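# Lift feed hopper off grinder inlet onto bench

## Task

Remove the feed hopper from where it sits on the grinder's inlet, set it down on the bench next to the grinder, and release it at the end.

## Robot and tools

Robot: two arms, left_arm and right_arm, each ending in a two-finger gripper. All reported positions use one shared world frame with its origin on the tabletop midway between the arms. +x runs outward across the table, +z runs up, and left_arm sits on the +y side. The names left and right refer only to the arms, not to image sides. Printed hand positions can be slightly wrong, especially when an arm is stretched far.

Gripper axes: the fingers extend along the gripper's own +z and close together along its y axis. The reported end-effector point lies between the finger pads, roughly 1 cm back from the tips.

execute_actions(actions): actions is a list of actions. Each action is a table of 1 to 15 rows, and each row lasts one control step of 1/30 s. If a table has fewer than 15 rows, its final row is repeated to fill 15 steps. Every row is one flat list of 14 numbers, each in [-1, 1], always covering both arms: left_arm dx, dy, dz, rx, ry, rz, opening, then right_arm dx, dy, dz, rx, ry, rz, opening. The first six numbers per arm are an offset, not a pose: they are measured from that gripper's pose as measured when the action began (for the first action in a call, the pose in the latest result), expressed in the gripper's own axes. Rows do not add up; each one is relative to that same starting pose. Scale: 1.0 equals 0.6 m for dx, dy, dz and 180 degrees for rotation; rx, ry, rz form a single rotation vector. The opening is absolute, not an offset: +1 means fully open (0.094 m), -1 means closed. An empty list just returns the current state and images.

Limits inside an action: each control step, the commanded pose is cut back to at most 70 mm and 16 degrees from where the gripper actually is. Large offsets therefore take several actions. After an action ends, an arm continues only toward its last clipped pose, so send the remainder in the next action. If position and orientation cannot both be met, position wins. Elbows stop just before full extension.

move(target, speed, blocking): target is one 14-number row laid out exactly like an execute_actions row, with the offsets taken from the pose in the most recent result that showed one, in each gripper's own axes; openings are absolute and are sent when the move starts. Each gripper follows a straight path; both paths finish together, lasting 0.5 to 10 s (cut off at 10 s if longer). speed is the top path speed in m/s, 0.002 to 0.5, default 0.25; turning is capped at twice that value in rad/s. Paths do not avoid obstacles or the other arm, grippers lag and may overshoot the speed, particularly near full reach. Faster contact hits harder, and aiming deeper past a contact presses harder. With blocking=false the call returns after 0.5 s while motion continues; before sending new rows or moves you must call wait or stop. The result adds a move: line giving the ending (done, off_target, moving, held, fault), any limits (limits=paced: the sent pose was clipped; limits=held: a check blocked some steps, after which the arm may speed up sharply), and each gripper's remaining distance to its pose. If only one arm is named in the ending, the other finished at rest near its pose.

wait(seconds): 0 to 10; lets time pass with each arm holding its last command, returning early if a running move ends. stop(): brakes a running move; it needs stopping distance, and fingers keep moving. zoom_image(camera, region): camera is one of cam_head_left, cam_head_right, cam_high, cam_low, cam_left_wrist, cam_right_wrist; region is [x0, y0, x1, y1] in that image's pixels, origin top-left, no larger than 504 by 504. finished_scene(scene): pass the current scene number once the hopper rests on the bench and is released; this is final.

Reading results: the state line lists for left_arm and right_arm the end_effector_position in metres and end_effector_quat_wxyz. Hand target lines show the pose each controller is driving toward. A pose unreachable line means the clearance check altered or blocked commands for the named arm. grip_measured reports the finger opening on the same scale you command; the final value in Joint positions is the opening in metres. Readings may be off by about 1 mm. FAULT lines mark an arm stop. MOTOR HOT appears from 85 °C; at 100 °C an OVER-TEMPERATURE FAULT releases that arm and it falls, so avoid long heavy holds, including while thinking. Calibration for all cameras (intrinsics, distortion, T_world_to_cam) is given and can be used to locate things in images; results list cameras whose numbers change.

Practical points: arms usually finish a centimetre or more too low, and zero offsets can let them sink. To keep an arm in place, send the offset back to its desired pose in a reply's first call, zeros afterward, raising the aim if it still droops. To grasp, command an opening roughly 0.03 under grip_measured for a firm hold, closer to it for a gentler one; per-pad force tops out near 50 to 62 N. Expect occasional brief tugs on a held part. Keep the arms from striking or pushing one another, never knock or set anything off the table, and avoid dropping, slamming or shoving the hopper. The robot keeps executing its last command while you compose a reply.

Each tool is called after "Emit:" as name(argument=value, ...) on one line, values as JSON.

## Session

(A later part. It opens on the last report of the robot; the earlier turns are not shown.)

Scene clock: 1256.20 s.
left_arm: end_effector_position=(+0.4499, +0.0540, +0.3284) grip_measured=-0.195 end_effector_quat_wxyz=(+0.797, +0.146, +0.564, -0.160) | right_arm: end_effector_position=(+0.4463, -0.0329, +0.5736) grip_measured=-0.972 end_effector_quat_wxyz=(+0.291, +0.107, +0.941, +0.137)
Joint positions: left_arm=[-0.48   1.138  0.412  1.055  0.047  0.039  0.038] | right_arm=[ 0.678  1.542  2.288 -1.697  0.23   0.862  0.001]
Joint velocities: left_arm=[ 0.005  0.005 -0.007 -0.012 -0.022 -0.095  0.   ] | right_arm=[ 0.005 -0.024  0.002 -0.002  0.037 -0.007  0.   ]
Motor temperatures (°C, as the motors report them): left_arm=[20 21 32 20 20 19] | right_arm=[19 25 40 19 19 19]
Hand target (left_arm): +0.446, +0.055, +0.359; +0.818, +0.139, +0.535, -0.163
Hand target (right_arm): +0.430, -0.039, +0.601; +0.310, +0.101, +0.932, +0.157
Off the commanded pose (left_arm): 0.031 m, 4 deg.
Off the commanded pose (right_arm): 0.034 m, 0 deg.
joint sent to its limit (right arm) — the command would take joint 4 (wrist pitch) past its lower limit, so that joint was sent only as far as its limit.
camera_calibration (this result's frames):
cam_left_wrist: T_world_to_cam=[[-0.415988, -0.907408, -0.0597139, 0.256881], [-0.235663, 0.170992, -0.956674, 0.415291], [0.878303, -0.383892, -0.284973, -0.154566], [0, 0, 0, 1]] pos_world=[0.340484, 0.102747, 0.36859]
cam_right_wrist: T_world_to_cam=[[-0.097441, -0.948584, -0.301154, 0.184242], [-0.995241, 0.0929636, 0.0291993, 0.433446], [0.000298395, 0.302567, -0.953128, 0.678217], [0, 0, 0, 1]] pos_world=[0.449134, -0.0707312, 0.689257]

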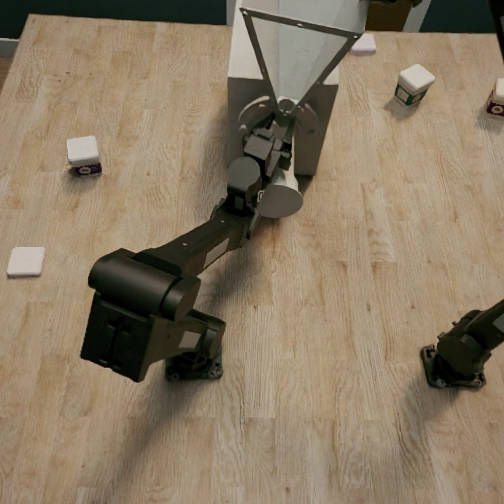

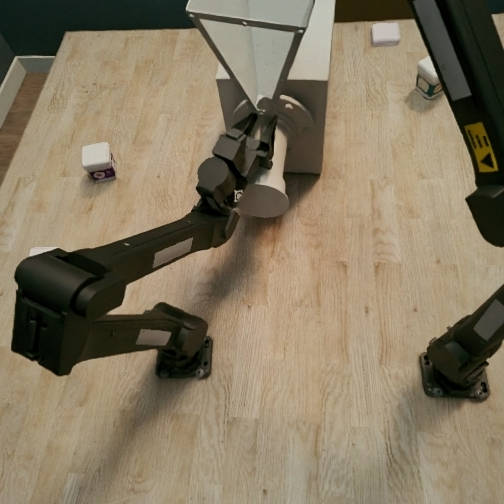

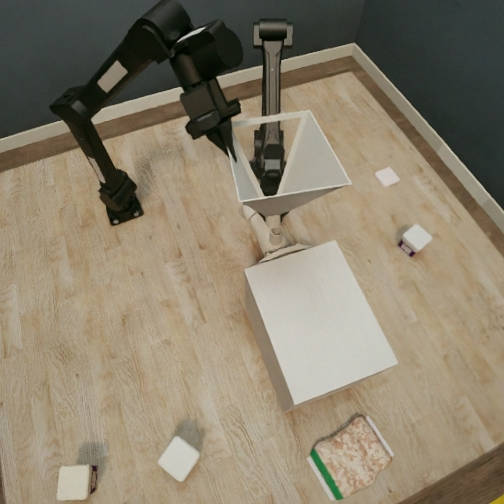

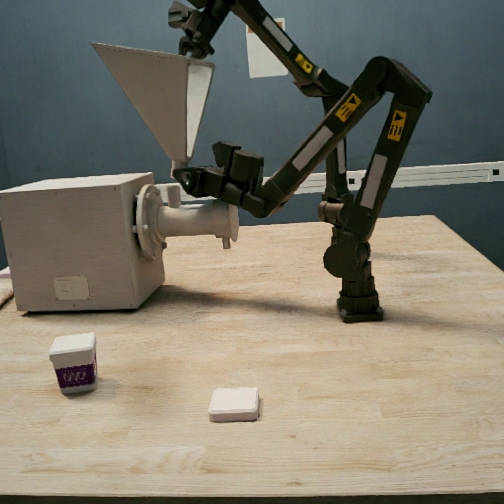

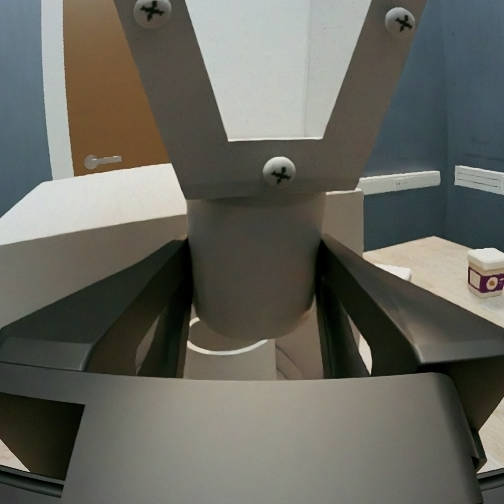

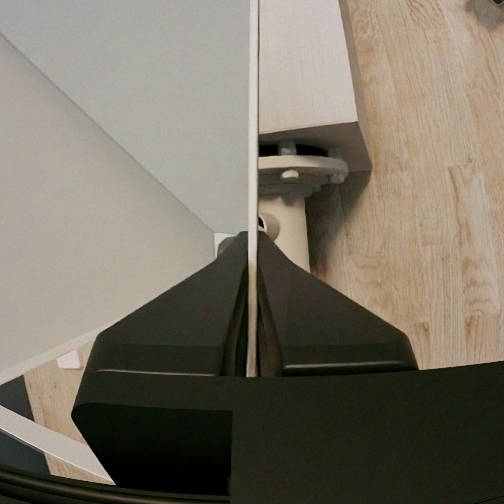

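Emit:
execute_actions(actions=[[[-0.0788,0.0044,0.0268,0,0,0,-0.45,-0.0432,0.0267,-0.0662,0,0,0,-1]],[[-0.0788,0.0044,0.0268,0,0,0,-0.45,-0.0432,0.0267,-0.0662,0,0,0,-1]]])

Scene clock: 1266.63 s.
left_arm: end_effector_position=(+0.4448, +0.0623, +0.3155) grip_measured=-0.195 end_effector_quat_wxyz=(+0.726, +0.140, +0.655, -0.153) | right_arm: end_effector_position=(+0.4694, -0.0133, +0.5632) grip_measured=-0.972 end_effector_quat_wxyz=(+0.288, +0.091, +0.945, +0.127)
Joint positions: left_arm=[-0.479  0.953  0.439  0.617  0.017  0.002  0.038] | right_arm=[ 0.678  1.625  2.363 -1.705  0.23   0.829  0.001]
Joint velocities: left_arm=[-0.015 -0.015 -0.007 -0.012 -0.051 -0.051  0.   ] | right_arm=[-0.015 -0.015  0.012  0.002 -0.007 -0.037 -0.001]
Motor temperatures (°C, as the motors report them): left_arm=[20 21 32 20 20 19] | right_arm=[19 25 40 19 19 19]
Hand target (left_arm): +0.446, +0.058, +0.374; +0.764, +0.144, +0.609, -0.158
Hand target (right_arm): +0.453, -0.027, +0.618; +0.330, +0.093, +0.924, +0.168
Off the commanded pose (left_arm): 0.060 m, 7 deg.
Off the commanded pose (right_arm): 0.061 m, 1 deg.
joint sent to its limit (right arm) — the command would take joint 4 (wrist pitch) past its lower limit, so that joint was sent only as far as its limit.
camera_calibration (this result's frames):
cam_left_wrist: T_world_to_cam=[[-0.403713, -0.914803, -0.0122805, 0.241527], [-0.447434, 0.20913, -0.869521, 0.464626], [0.798009, -0.345542, -0.493743, -0.0513229], [0, 0, 0, 1]] pos_world=[0.346353, 0.106048, 0.381628]
cam_right_wrist: T_world_to_cam=[[-0.0746939, -0.958967, -0.2735, 0.175605], [-0.997132, 0.0684651, 0.0322628, 0.45381], [-0.0122138, 0.275126, -0.961331, 0.672579], [0, 0, 0, 1]] pos_world=[0.473839, -0.0477142, 0.679958]

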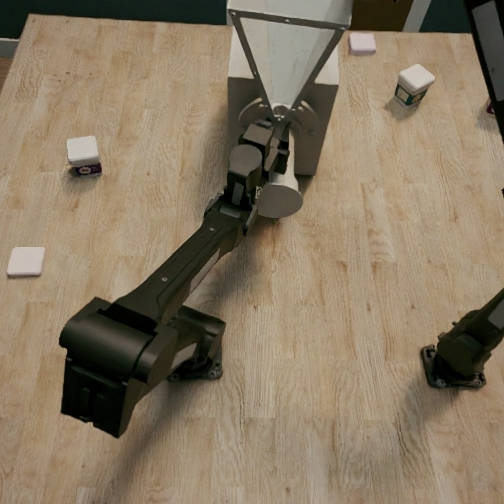

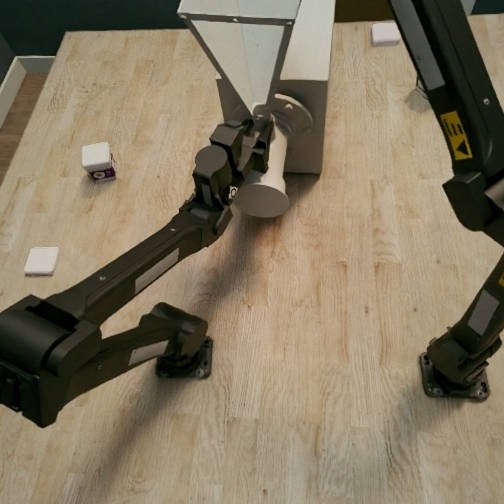

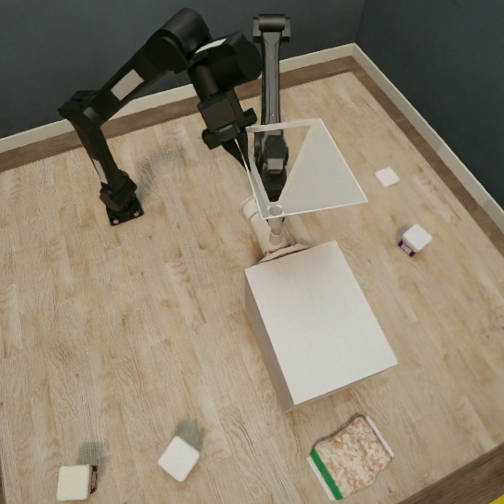

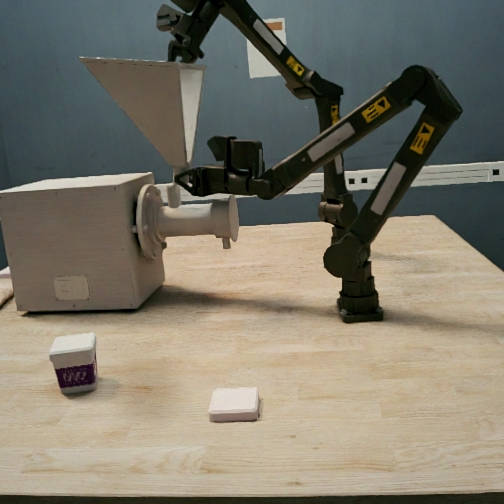

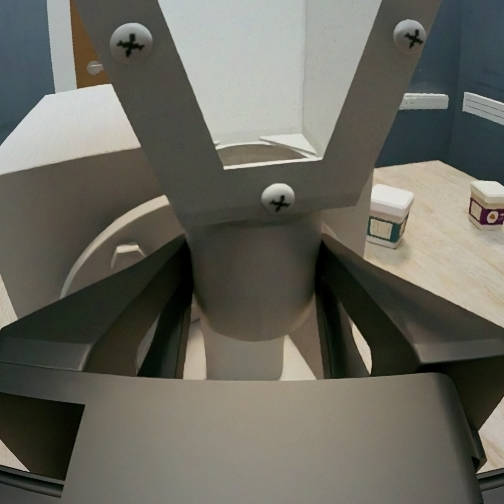

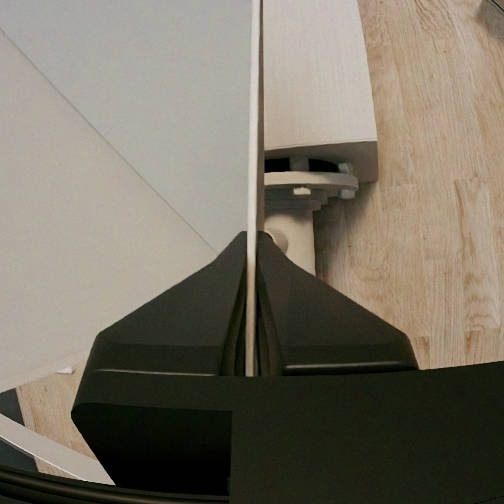

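Emit:
zoom_image(camera="cam_low", region=[100, 120, 300, 260])

Region (100, 120, 300, 260) of cam_low's 504x504 image, scaled by 2.520, with more detail than that image has; it fills the top 353 rows of this view, and the rest is white.

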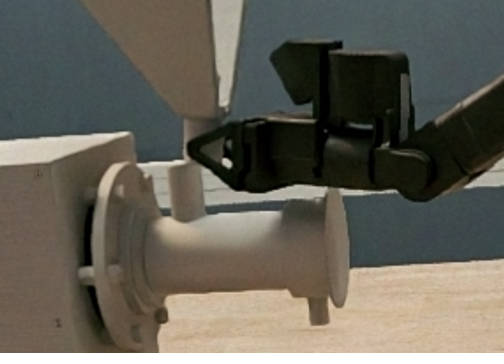

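Emit:
execute_actions(actions=[])

Emit:
zoom_image(camera="cam_low", region=[40, 30, 300, 260])

Emit:
zoom_image(camera="cam_high", region=[200, 100, 400, 280])

Scene clock: 1298.33 s.
left_arm: end_effector_position=(+0.4443, +0.0608, +0.3132) grip_measured=-0.195 end_effector_quat_wxyz=(+0.722, +0.142, +0.658, -0.157) | right_arm: end_effector_position=(+0.4773, -0.0177, +0.5599) grip_measured=-0.971 end_effector_quat_wxyz=(+0.289, +0.101, +0.944, +0.121)
Joint positions: left_arm=[-0.479  0.953  0.439  0.607  0.026 -0.004  0.038] | right_arm=[ 0.664  1.634  2.366 -1.705  0.236  0.836  0.001]
Joint velocities: left_arm=[ 0.015 -0.024 -0.002 -0.012 -0.037 -0.051 -0.   ] | right_arm=[-0.015 -0.005 -0.022 -0.002  0.037 -0.066  0.001]
Motor temperatures (°C, as the motors report them): left_arm=[20 21 36 20 20 19] | right_arm=[19 26 44 19 19 19]
Hand target (left_arm): +0.446, +0.058, +0.374; +0.764, +0.144, +0.609, -0.158
Hand target (right_arm): +0.453, -0.027, +0.618; +0.330, +0.094, +0.924, +0.168
Off the commanded pose (left_arm): 0.062 m, 7 deg.
Off the commanded pose (right_arm): 0.065 m, 2 deg.
camera_calibration (this result's frames):
cam_left_wrist: T_world_to_cam=[[-0.412674, -0.910853, -0.00692236, 0.241992], [-0.454558, 0.212517, -0.864994, 0.464335], [0.789353, -0.353813, -0.501735, -0.0457476], [0, 0, 0, 1]] pos_world=[0.347042, 0.105554, 0.380369]
cam_right_wrist: T_world_to_cam=[[-0.0971463, -0.958143, -0.269304, 0.179376], [-0.995229, 0.0910722, 0.0349888, 0.459997], [-0.00899817, 0.271419, -0.962419, 0.669682], [0, 0, 0, 1]] pos_world=[0.481254, -0.0517894, 0.676726]

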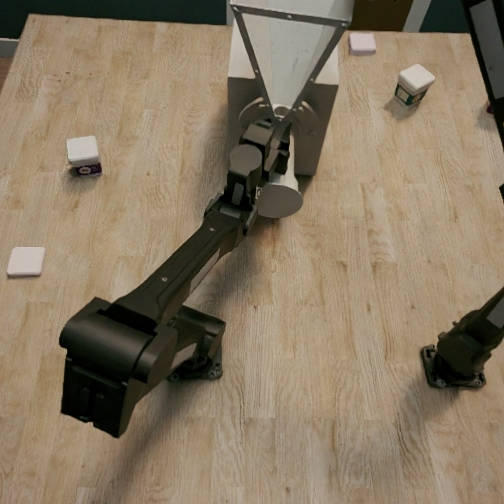

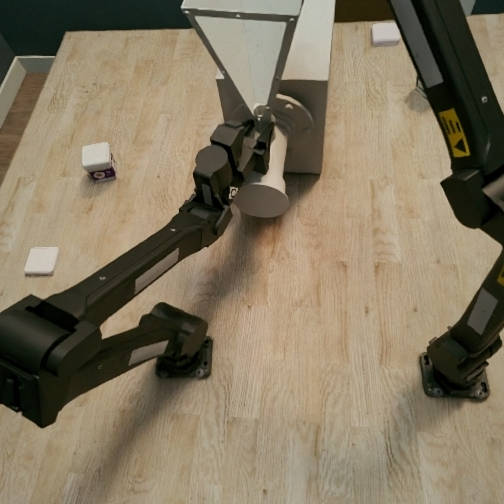

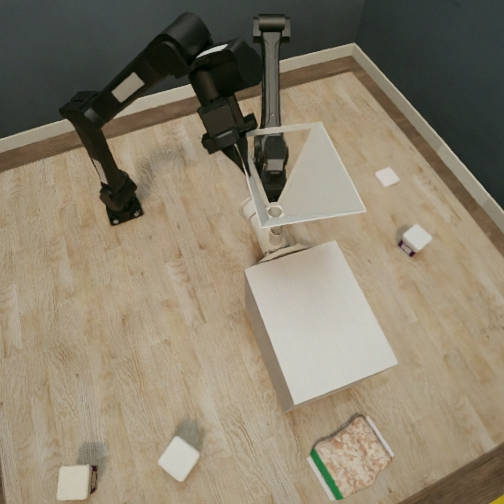

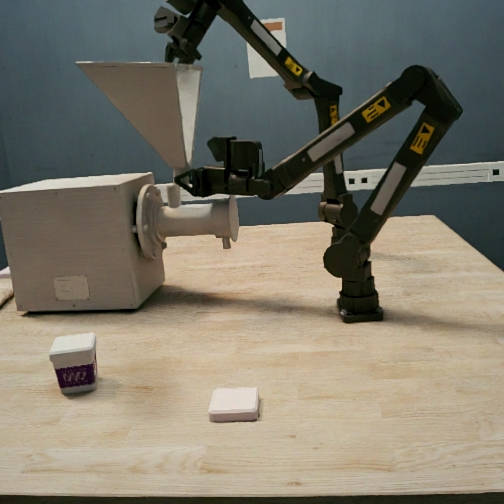

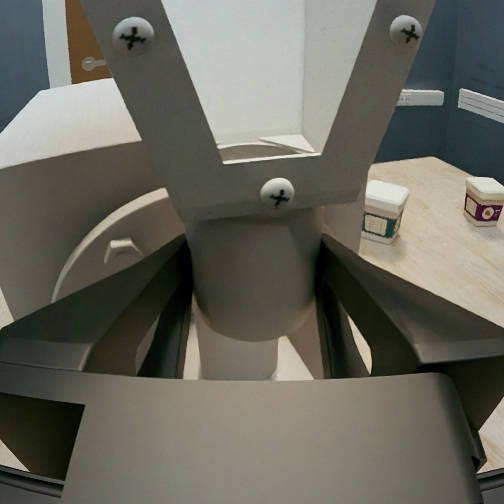

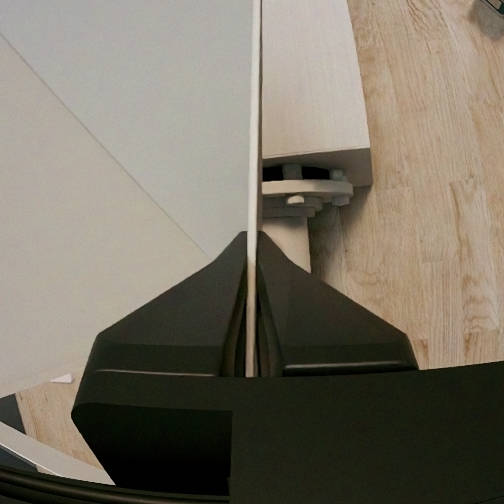

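Region (40, 30, 300, 260) of cam_low's 504x504 image, scaled by 1.938, with more detail than that image has; it fills the top 446 rows of this view, and the rest is white.

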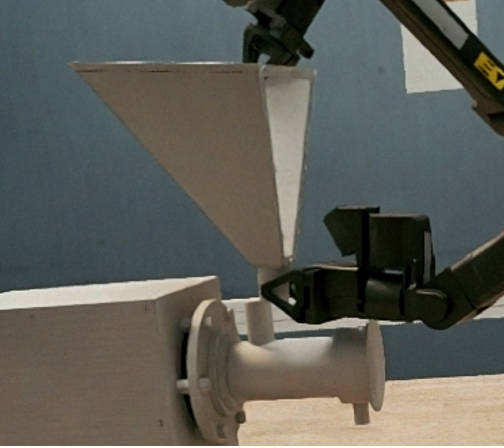

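Region (200, 100, 400, 280) of cam_high's 504x504 image, scaled by 2.520, with more detail than that image has; it fills the top 454 rows of this view, and the rest is white.

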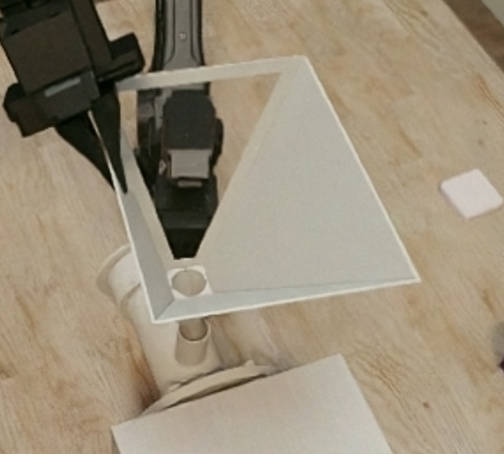

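Emit:
execute_actions(actions=[[[-0.0415,0,0.006,0,-0.04,0,-0.45,0.0245,-0.010,-0.0505,0,0,0,-1]],[[-0.0415,0,0.007,0,-0.04,0,-0.45,0.0245,-0.010,-0.0505,0,0,0,-1]],[[-0.045,0,0.010,0,-0.04,0,-0.45,0.0245,-0.010,-0.0505,0,0,0,-1]],[[-0.072,0.002,0.020,0,-0.03,0,-0.45,-0.0217,0.0073,-0.0765,0,0,0,-1]],[[-0.072,0.002,0.020,0,-0.03,0,-0.45,-0.0217,0.0073,-0.0765,0,0,0,-1]],[[-0.072,0.002,0.020,0,-0.03,0,-0.45,-0.0217,0.0073,-0.0765,0,0,0,-1]]])

Scene clock: 1412.17 s.
left_arm: end_effector_position=(+0.4339, +0.0574, +0.3131) grip_measured=-0.195 end_effector_quat_wxyz=(+0.768, +0.156, +0.599, -0.169) | right_arm: end_effector_position=(+0.4213, -0.0162, +0.5623) grip_measured=-0.972 end_effector_quat_wxyz=(+0.299, +0.103, +0.942, +0.114)
Joint positions: left_arm=[-0.479  1.038  0.372  0.903  0.068  0.022  0.038] | right_arm=[ 0.767  1.515  2.223 -1.7    0.318  0.92   0.001]
Joint velocities: left_arm=[-0.005  0.005  0.007  0.002 -0.007  0.037 -0.002] | right_arm=[-0.015 -0.005 -0.007 -0.002  0.022 -0.022 -0.001]
Motor temperatures (°C, as the motors report them): left_arm=[20 21 37 20 20 19] | right_arm=[19 26 46 19 19 19]
Hand target (left_arm): +0.433, +0.057, +0.357; +0.797, +0.147, +0.560, -0.174
Hand target (right_arm): +0.404, -0.025, +0.604; +0.329, +0.094, +0.928, +0.146
Off the commanded pose (left_arm): 0.045 m, 6 deg.
Off the commanded pose (right_arm): 0.048 m, 0 deg.
joint sent to its limit (right arm) — the command would take joint 4 (wrist pitch) past its lower limit, so that joint was sent only as far as its limit.
camera_calibration (this result's frames):
cam_left_wrist: T_world_to_cam=[[-0.442028, -0.895839, -0.0456485, 0.258657], [-0.314601, 0.202487, -0.927375, 0.419547], [0.840022, -0.395564, -0.371337, -0.0992394], [0, 0, 0, 1]] pos_world=[0.329687, 0.107507, 0.364034]
cam_right_wrist: T_world_to_cam=[[-0.101267, -0.960985, -0.257397, 0.171083], [-0.99478, 0.101085, 0.0139737, 0.415887], [0.0125906, 0.257469, -0.966205, 0.663857], [0, 0, 0, 1]] pos_world=[0.422683, -0.0485542, 0.679646]

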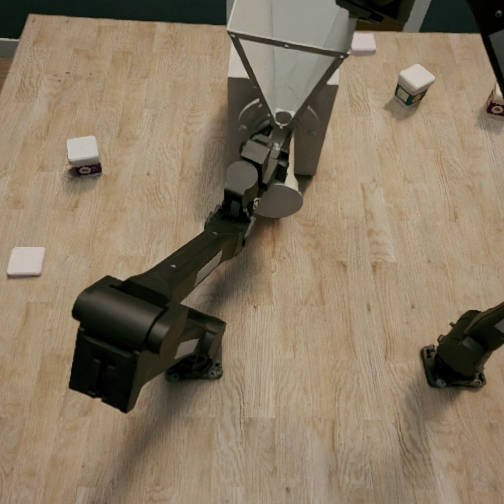

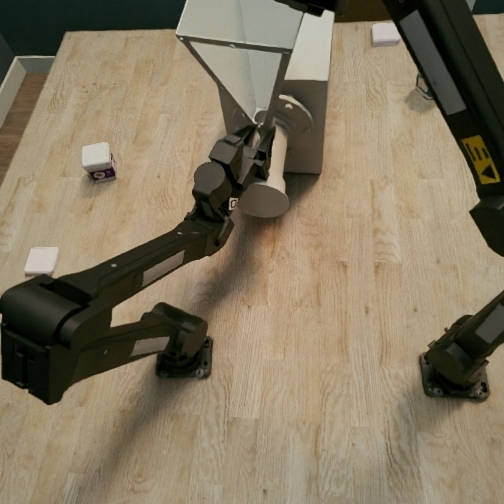

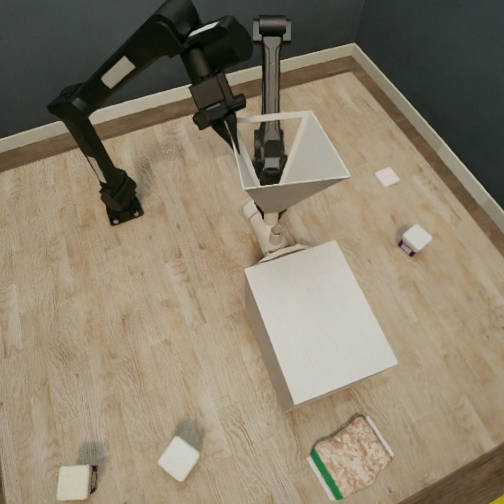

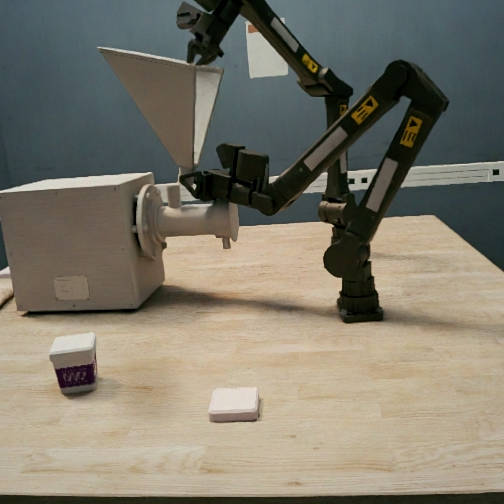

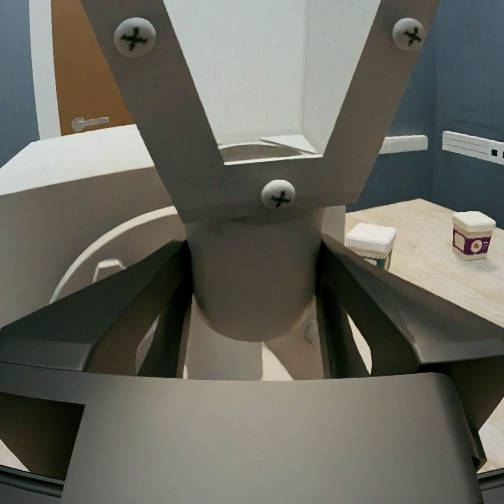

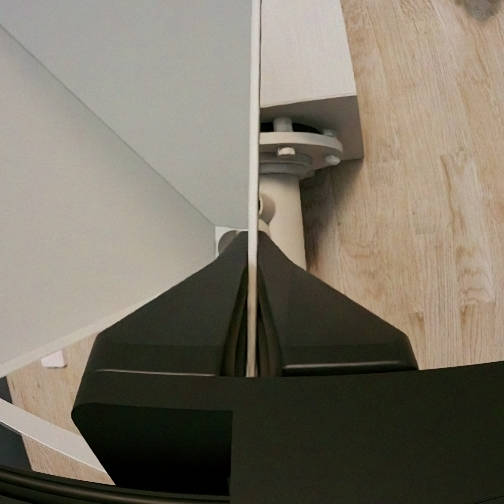

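Emit:
execute_actions(actions=[[[-0.105,0.004,0.025,0,-0.05,0,-0.45,-0.0397,0.0147,-0.1,0,0,0,-1]],[[-0.105,0.004,0.025,0,-0.05,0,-0.45,-0.0397,0.0147,-0.1,0,0,0,-1]],[[-0.105,0.004,0.025,0,-0.05,0,-0.45,-0.0397,0.0147,-0.1,0,0,0,-1]]])

Scene clock: 1443.07 s.
left_arm: end_effector_position=(+0.4296, +0.0605, +0.3257) grip_measured=-0.195 end_effector_quat_wxyz=(+0.779, +0.149, +0.585, -0.171) | right_arm: end_effector_position=(+0.4158, -0.0113, +0.5758) grip_measured=-0.971 end_effector_quat_wxyz=(+0.309, +0.093, +0.938, +0.124)
Joint positions: left_arm=[-0.479  1.014  0.372  0.916  0.061  0.016  0.038] | right_arm=[ 0.784  1.52   2.262 -1.705  0.325  0.909  0.001]
Joint velocities: left_arm=[ 0.005  0.005 -0.017 -0.002  0.022 -0.022  0.   ] | right_arm=[-0.005 -0.005  0.002 -0.012  0.066 -0.037 -0.001]
Motor temperatures (°C, as the motors report them): left_arm=[20 21 36 20 19 19] | right_arm=[19 25 46 19 19 19]
Hand target (left_arm): +0.425, +0.061, +0.385; +0.819, +0.139, +0.526, -0.183
Hand target (right_arm): +0.398, -0.025, +0.630; +0.350, +0.086, +0.918, +0.166
Off the commanded pose (left_arm): 0.061 m, 8 deg.
Off the commanded pose (right_arm): 0.062 m, 1 deg.
joint sent to its limit (right arm) — the command would take joint 4 (wrist pitch) past its lower limit, so that joint was sent only as far as its limit.
camera_calibration (this result's frames):
cam_left_wrist: T_world_to_cam=[[-0.436379, -0.898854, -0.0404396, 0.256107], [-0.286975, 0.181638, -0.94056, 0.422951], [0.852771, -0.398836, -0.337211, -0.10608], [0, 0, 0, 1]] pos_world=[0.323598, 0.11107, 0.372397]
cam_right_wrist: T_world_to_cam=[[-0.0735708, -0.959912, -0.270475, 0.174719], [-0.996797, 0.0793027, -0.0103092, 0.424271], [0.0313453, 0.26885, -0.962672, 0.666001], [0, 0, 0, 1]] pos_world=[0.414891, -0.0449856, 0.692772]

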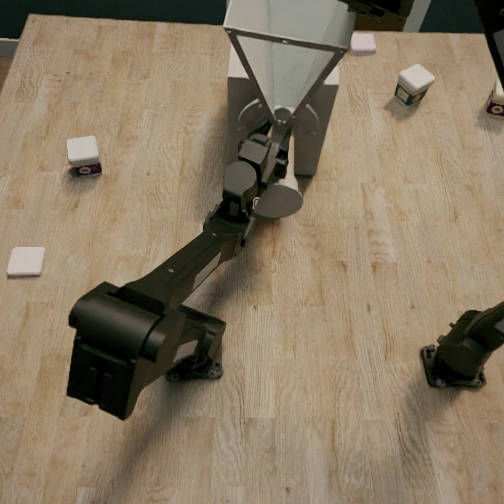

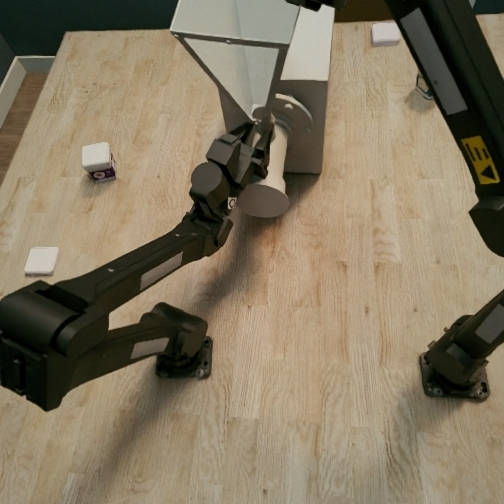

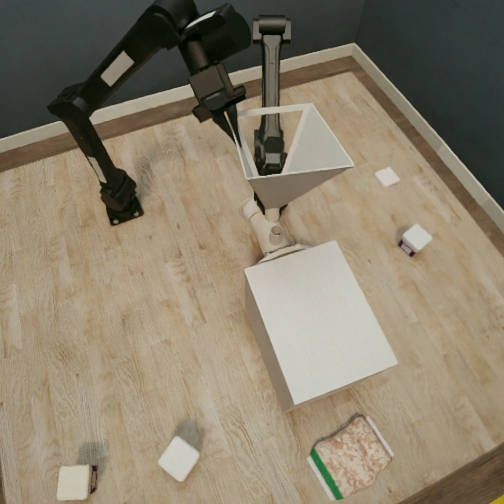

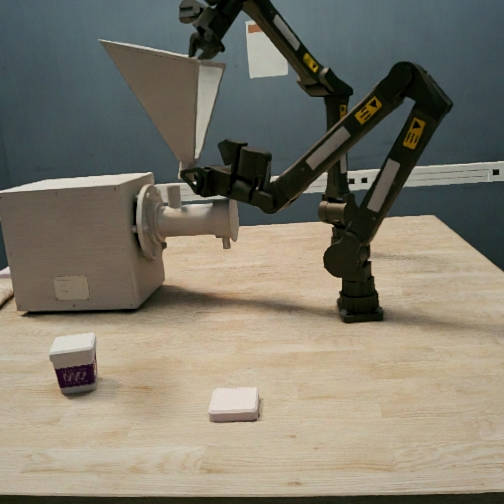

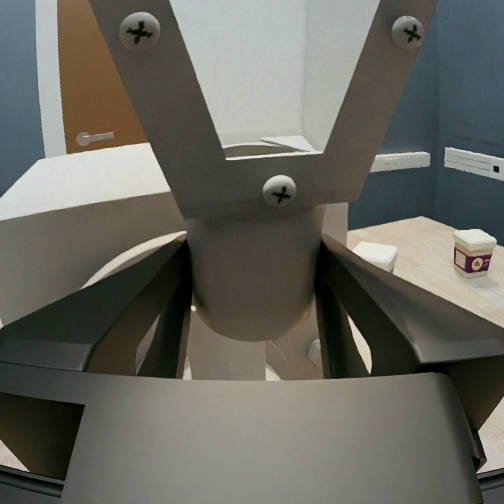

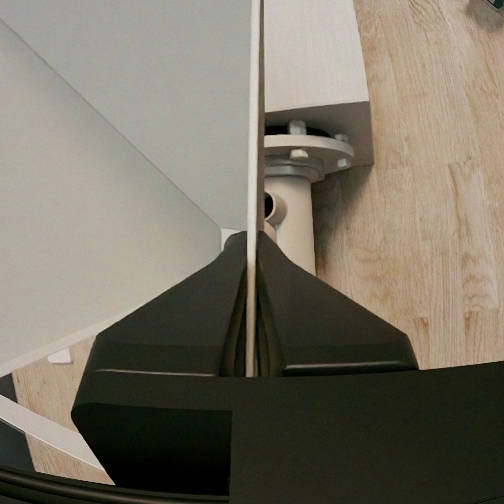

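Emit:
execute_actions(actions=[[[-0.0977,-0.0377,0.0388,0,-0.045,0,-0.45,-0.0428,-0.0387,-0.0995,0,0,0,-1]],[[-0.0977,-0.0377,0.0388,0,-0.045,0,-0.45,-0.0428,-0.0387,-0.0995,0,0,0,-1]],[[-0.0977,-0.0377,0.0388,0,-0.045,0,-0.45,-0.0428,-0.0387,-0.0995,0,0,0,-1]]])

Scene clock: 1490.60 s.
left_arm: end_effector_position=(+0.4136, +0.0210, +0.3532) grip_measured=-0.196 end_effector_quat_wxyz=(+0.803, +0.134, +0.564, -0.140) | right_arm: end_effector_position=(+0.4092, -0.0588, +0.6018) grip_measured=-0.971 end_effector_quat_wxyz=(+0.313, +0.062, +0.937, +0.145)
Joint positions: left_arm=[-0.677  1.018  0.416  0.942 -0.183  0.125  0.038] | right_arm=[ 0.686  1.439  2.246 -1.705  0.224  0.77   0.001]
Joint velocities: left_arm=[-0.005  0.015 -0.007 -0.007 -0.095  0.022 -0.001] | right_arm=[-0.005 -0.005  0.007 -0.012 -0.022  0.081  0.   ]
Motor temperatures (°C, as the motors report them): left_arm=[20 21 37 20 20 19] | right_arm=[19 25 48 19 20 19]
Hand target (left_arm): +0.410, +0.011, +0.403; +0.832, +0.125, +0.516, -0.160
Hand target (right_arm): +0.392, -0.083, +0.642; +0.350, +0.065, +0.919, +0.168
Off the commanded pose (left_arm): 0.053 m, 7 deg.
Off the commanded pose (right_arm): 0.052 m, 1 deg.
joint sent to its limit (right arm) — the command would take joint 4 (wrist pitch) past its lower limit, so that joint was sent only as far as its limit.
camera_calibration (this result's frames):
cam_left_wrist: T_world_to_cam=[[-0.371618, -0.926089, -0.0652686, 0.197339], [-0.236226, 0.162313, -0.958046, 0.436988], [0.897829, -0.340609, -0.279085, -0.139349], [0, 0, 0, 1]] pos_world=[0.301675, 0.0643615, 0.392644]
cam_right_wrist: T_world_to_cam=[[-0.00209684, -0.957052, -0.289908, 0.118293], [-0.999528, 0.0108888, -0.0287171, 0.429927], [0.0306405, 0.289711, -0.956624, 0.701929], [0, 0, 0, 1]] pos_world=[0.408465, -0.0948249, 0.718122]

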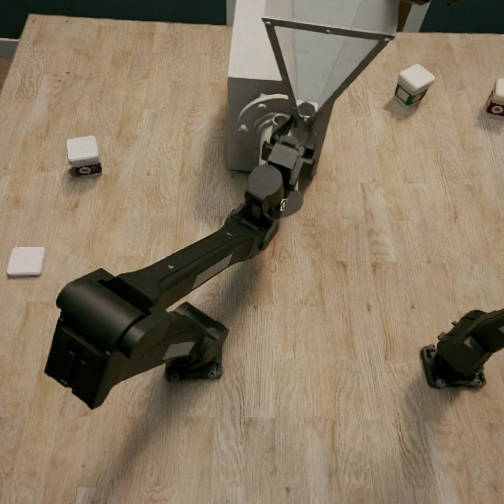

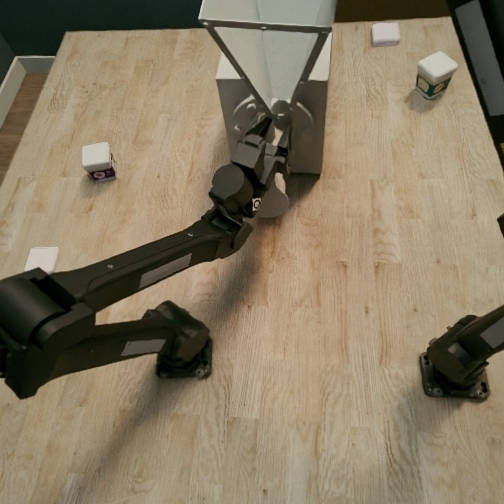

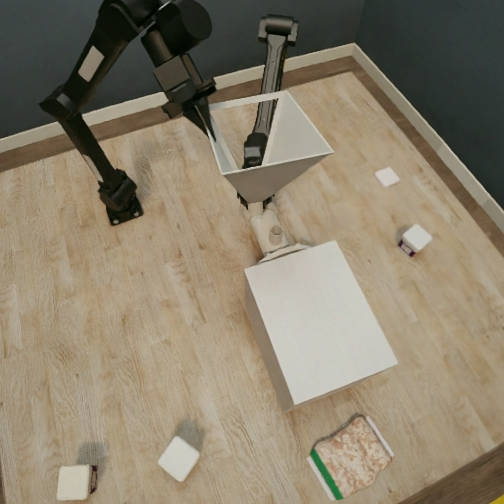

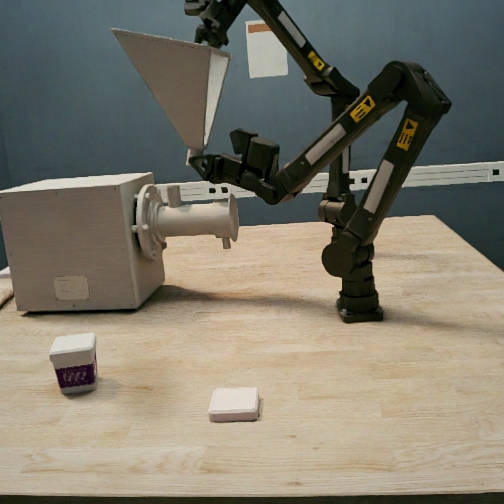

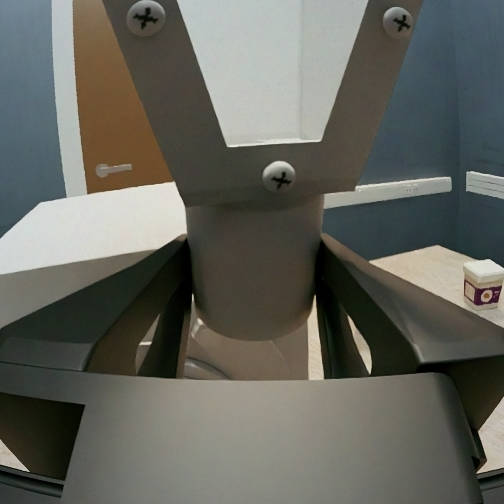

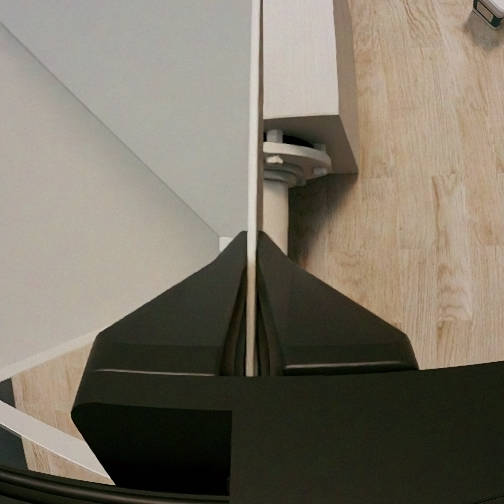

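Emit:
execute_actions(actions=[[[-0.089,-0.0493,0.0067,0,-0.035,0,-0.45,0.0018,-0.0428,-0.1063,0,0,0,-1]],[[-0.089,-0.0493,0.0067,0,-0.035,0,-0.45,0.0018,-0.0428,-0.1063,0,0,0,-1]],[[-0.089,-0.0493,0.0067,0,-0.035,0,-0.45,0.0018,-0.0428,-0.1063,0,0,0,-1]],[[-0.089,-0.0493,0.0067,0,-0.035,0,-0.45,0.0018,-0.0428,-0.1063,0,0,0,-1]]])

Scene clock: 1514.03 s.
left_arm: end_effector_position=(+0.3227, -0.0565, +0.3891) grip_measured=-0.196 end_effector_quat_wxyz=(+0.835, +0.158, +0.515, -0.107) | right_arm: end_effector_position=(+0.3036, -0.1564, +0.6298) grip_measured=-0.971 end_effector_quat_wxyz=(+0.344, +0.051, +0.919, +0.183)
Joint positions: left_arm=[-1.111  1.012  0.44   1.084 -0.546  0.454  0.038] | right_arm=[ 0.645  1.093  2.012 -1.704  0.173  0.715  0.001]
Joint velocities: left_arm=[-0.005  0.034 -0.007 -0.002 -0.095  0.022  0.001] | right_arm=[ 0.005  0.005  0.002 -0.017 -0.007 -0.051  0.001]
Motor temperatures (°C, as the motors report them): left_arm=[20 21 37 20 20 19] | right_arm=[19 25 45 19 19 19]
Hand target (left_arm): +0.317, -0.062, +0.423; +0.852, +0.141, +0.488, -0.127
Hand target (right_arm): +0.290, -0.171, +0.655; +0.371, +0.049, +0.906, +0.199
Off the commanded pose (left_arm): 0.037 m, 5 deg.
Off the commanded pose (right_arm): 0.034 m, 2 deg.
joint sent to its limit (right arm) — the command would take joint 4 (wrist pitch) past its lower limit, so that joint was sent only as far as its limit.
camera_calibration (this result's frames):
cam_left_wrist: T_world_to_cam=[[-0.337063, -0.927655, -0.160761, 0.11997], [-0.114124, 0.209752, -0.971071, 0.430809], [0.93454, -0.308966, -0.176567, -0.124026], [0, 0, 0, 1]] pos_world=[0.20551, -0.0173916, 0.415734]
cam_right_wrist: T_world_to_cam=[[0.0540576, -0.934966, -0.350594, 0.0573297], [-0.994229, -0.0178141, -0.105792, 0.368656], [0.0926663, 0.35429, -0.930533, 0.735038], [0, 0, 0, 1]] pos_world=[0.295316, -0.200248, 0.743078]

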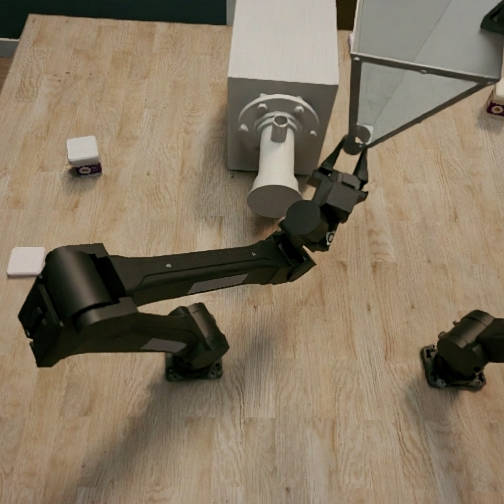

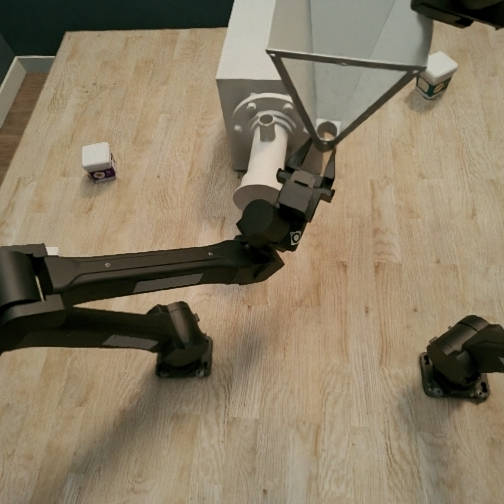

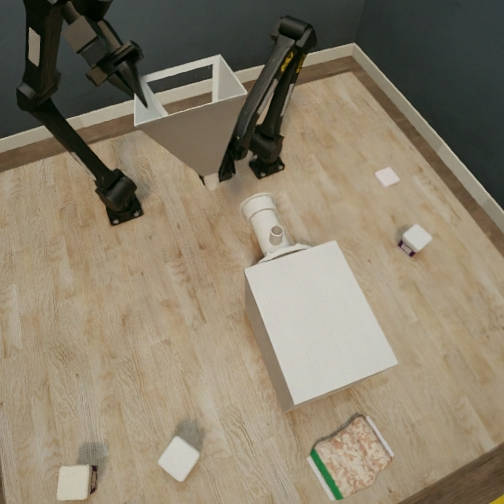

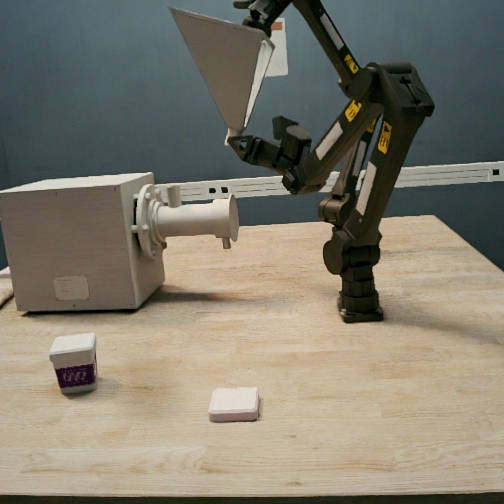

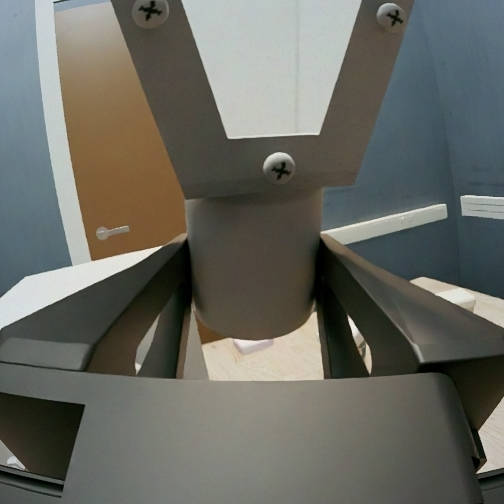

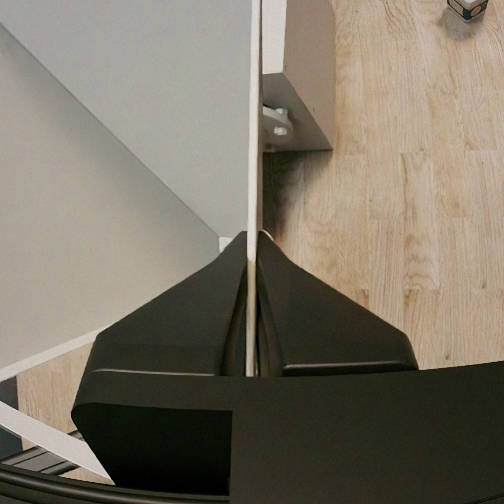

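Emit:
execute_actions(actions=[[[-0.021,-0.0477,-0.0195,0,-0.015,0,-0.45,0.025,-0.045,-0.029,0,0,0,-1]],[[-0.021,-0.0477,-0.0195,0,-0.015,0,-0.45,0.025,-0.045,-0.029,0,0,0,-1]],[[-0.021,-0.0477,-0.0195,0,-0.015,0,-0.45,0.025,-0.045,-0.029,0,0,0,-1]]])

Scene clock: 1571.53 s.
left_arm: end_effector_position=(+0.2612, -0.1118, +0.3131) grip_measured=-0.196 end_effector_quat_wxyz=(+0.818, +0.171, +0.535, -0.124) | right_arm: end_effector_position=(+0.2621, -0.2122, +0.5554) grip_measured=-0.972 end_effector_quat_wxyz=(+0.293, +0.077, +0.938, +0.167)
Joint positions: left_arm=[-1.39   1.306  0.394  1.455 -0.775  0.558  0.038] | right_arm=[ 0.493  0.88   1.702 -1.705  0.056  0.668  0.001]
Joint velocities: left_arm=[-0.005 -0.015  0.002 -0.012  0.095 -0.022  0.   ] | right_arm=[-0.005 -0.015  0.002  0.012 -0.007 -0.037 -0.001]
Motor temperatures (°C, as the motors report them): left_arm=[20 21 36 20 20 19] | right_arm=[19 24 43 19 19 19]
Hand target (left_arm): +0.258, -0.115, +0.339; +0.834, +0.163, +0.513, -0.122
Hand target (right_arm): +0.255, -0.219, +0.573; +0.316, +0.066, +0.930, +0.173
Off the commanded pose (left_arm): 0.027 m, 4 deg.
Off the commanded pose (right_arm): 0.021 m, 2 deg.
joint sent to its limit (right arm) — the command would take joint 4 (wrist pitch) past its lower limit, so that joint was sent only as far as its limit.
camera_calibration (this result's frames):
cam_left_wrist: T_world_to_cam=[[-0.381453, -0.911432, -0.154228, 0.0471454], [-0.157426, 0.228458, -0.960741, 0.37174], [0.910884, -0.342198, -0.230629, -0.077664], [0, 0, 0, 1]] pos_world=[0.147248, -0.0685337, 0.346506]
cam_right_wrist: T_world_to_cam=[[-0.0223201, -0.939992, -0.340466, -0.00525173], [-0.999743, 0.0196567, 0.0112704, 0.262941], [-0.00390163, 0.34063, -0.940189, 0.717206], [0, 0, 0, 1]] pos_world=[0.265555, -0.254407, 0.669558]

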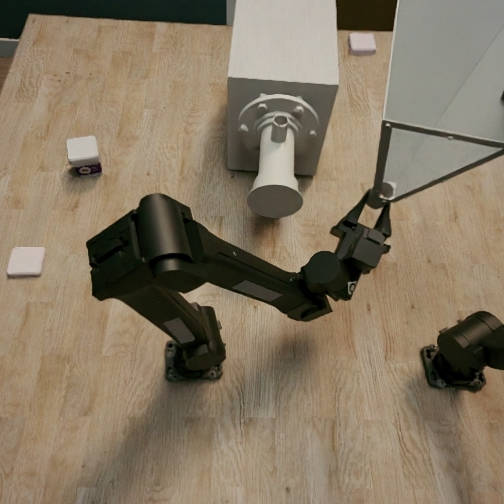

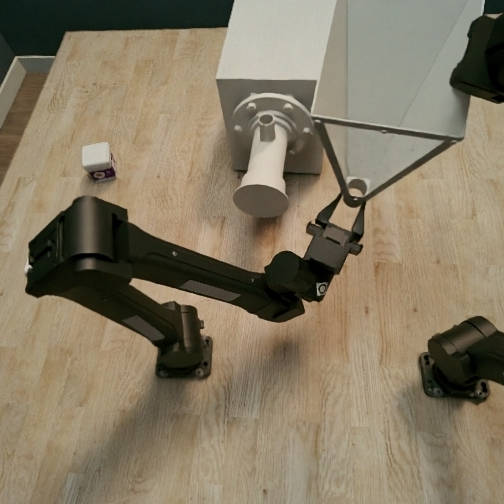

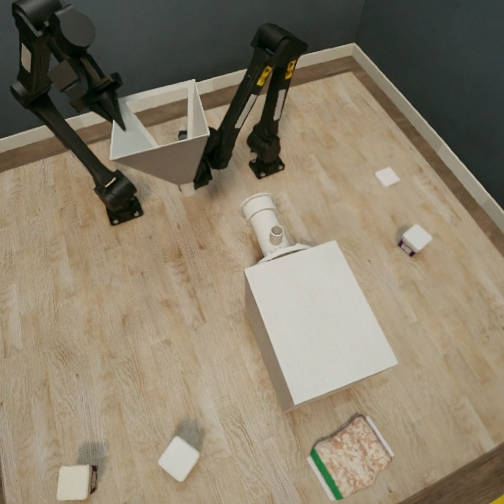

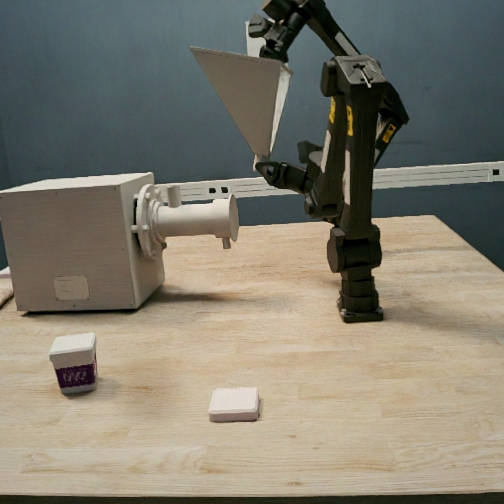

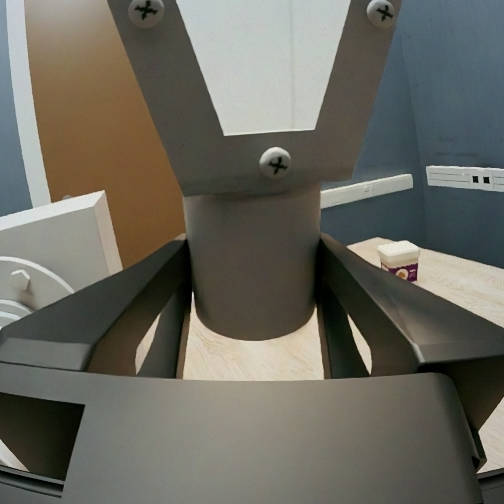

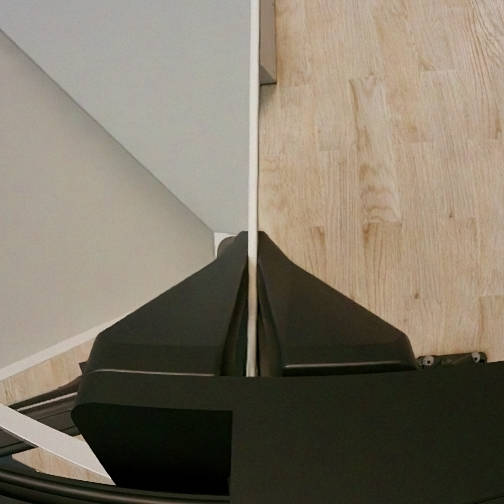

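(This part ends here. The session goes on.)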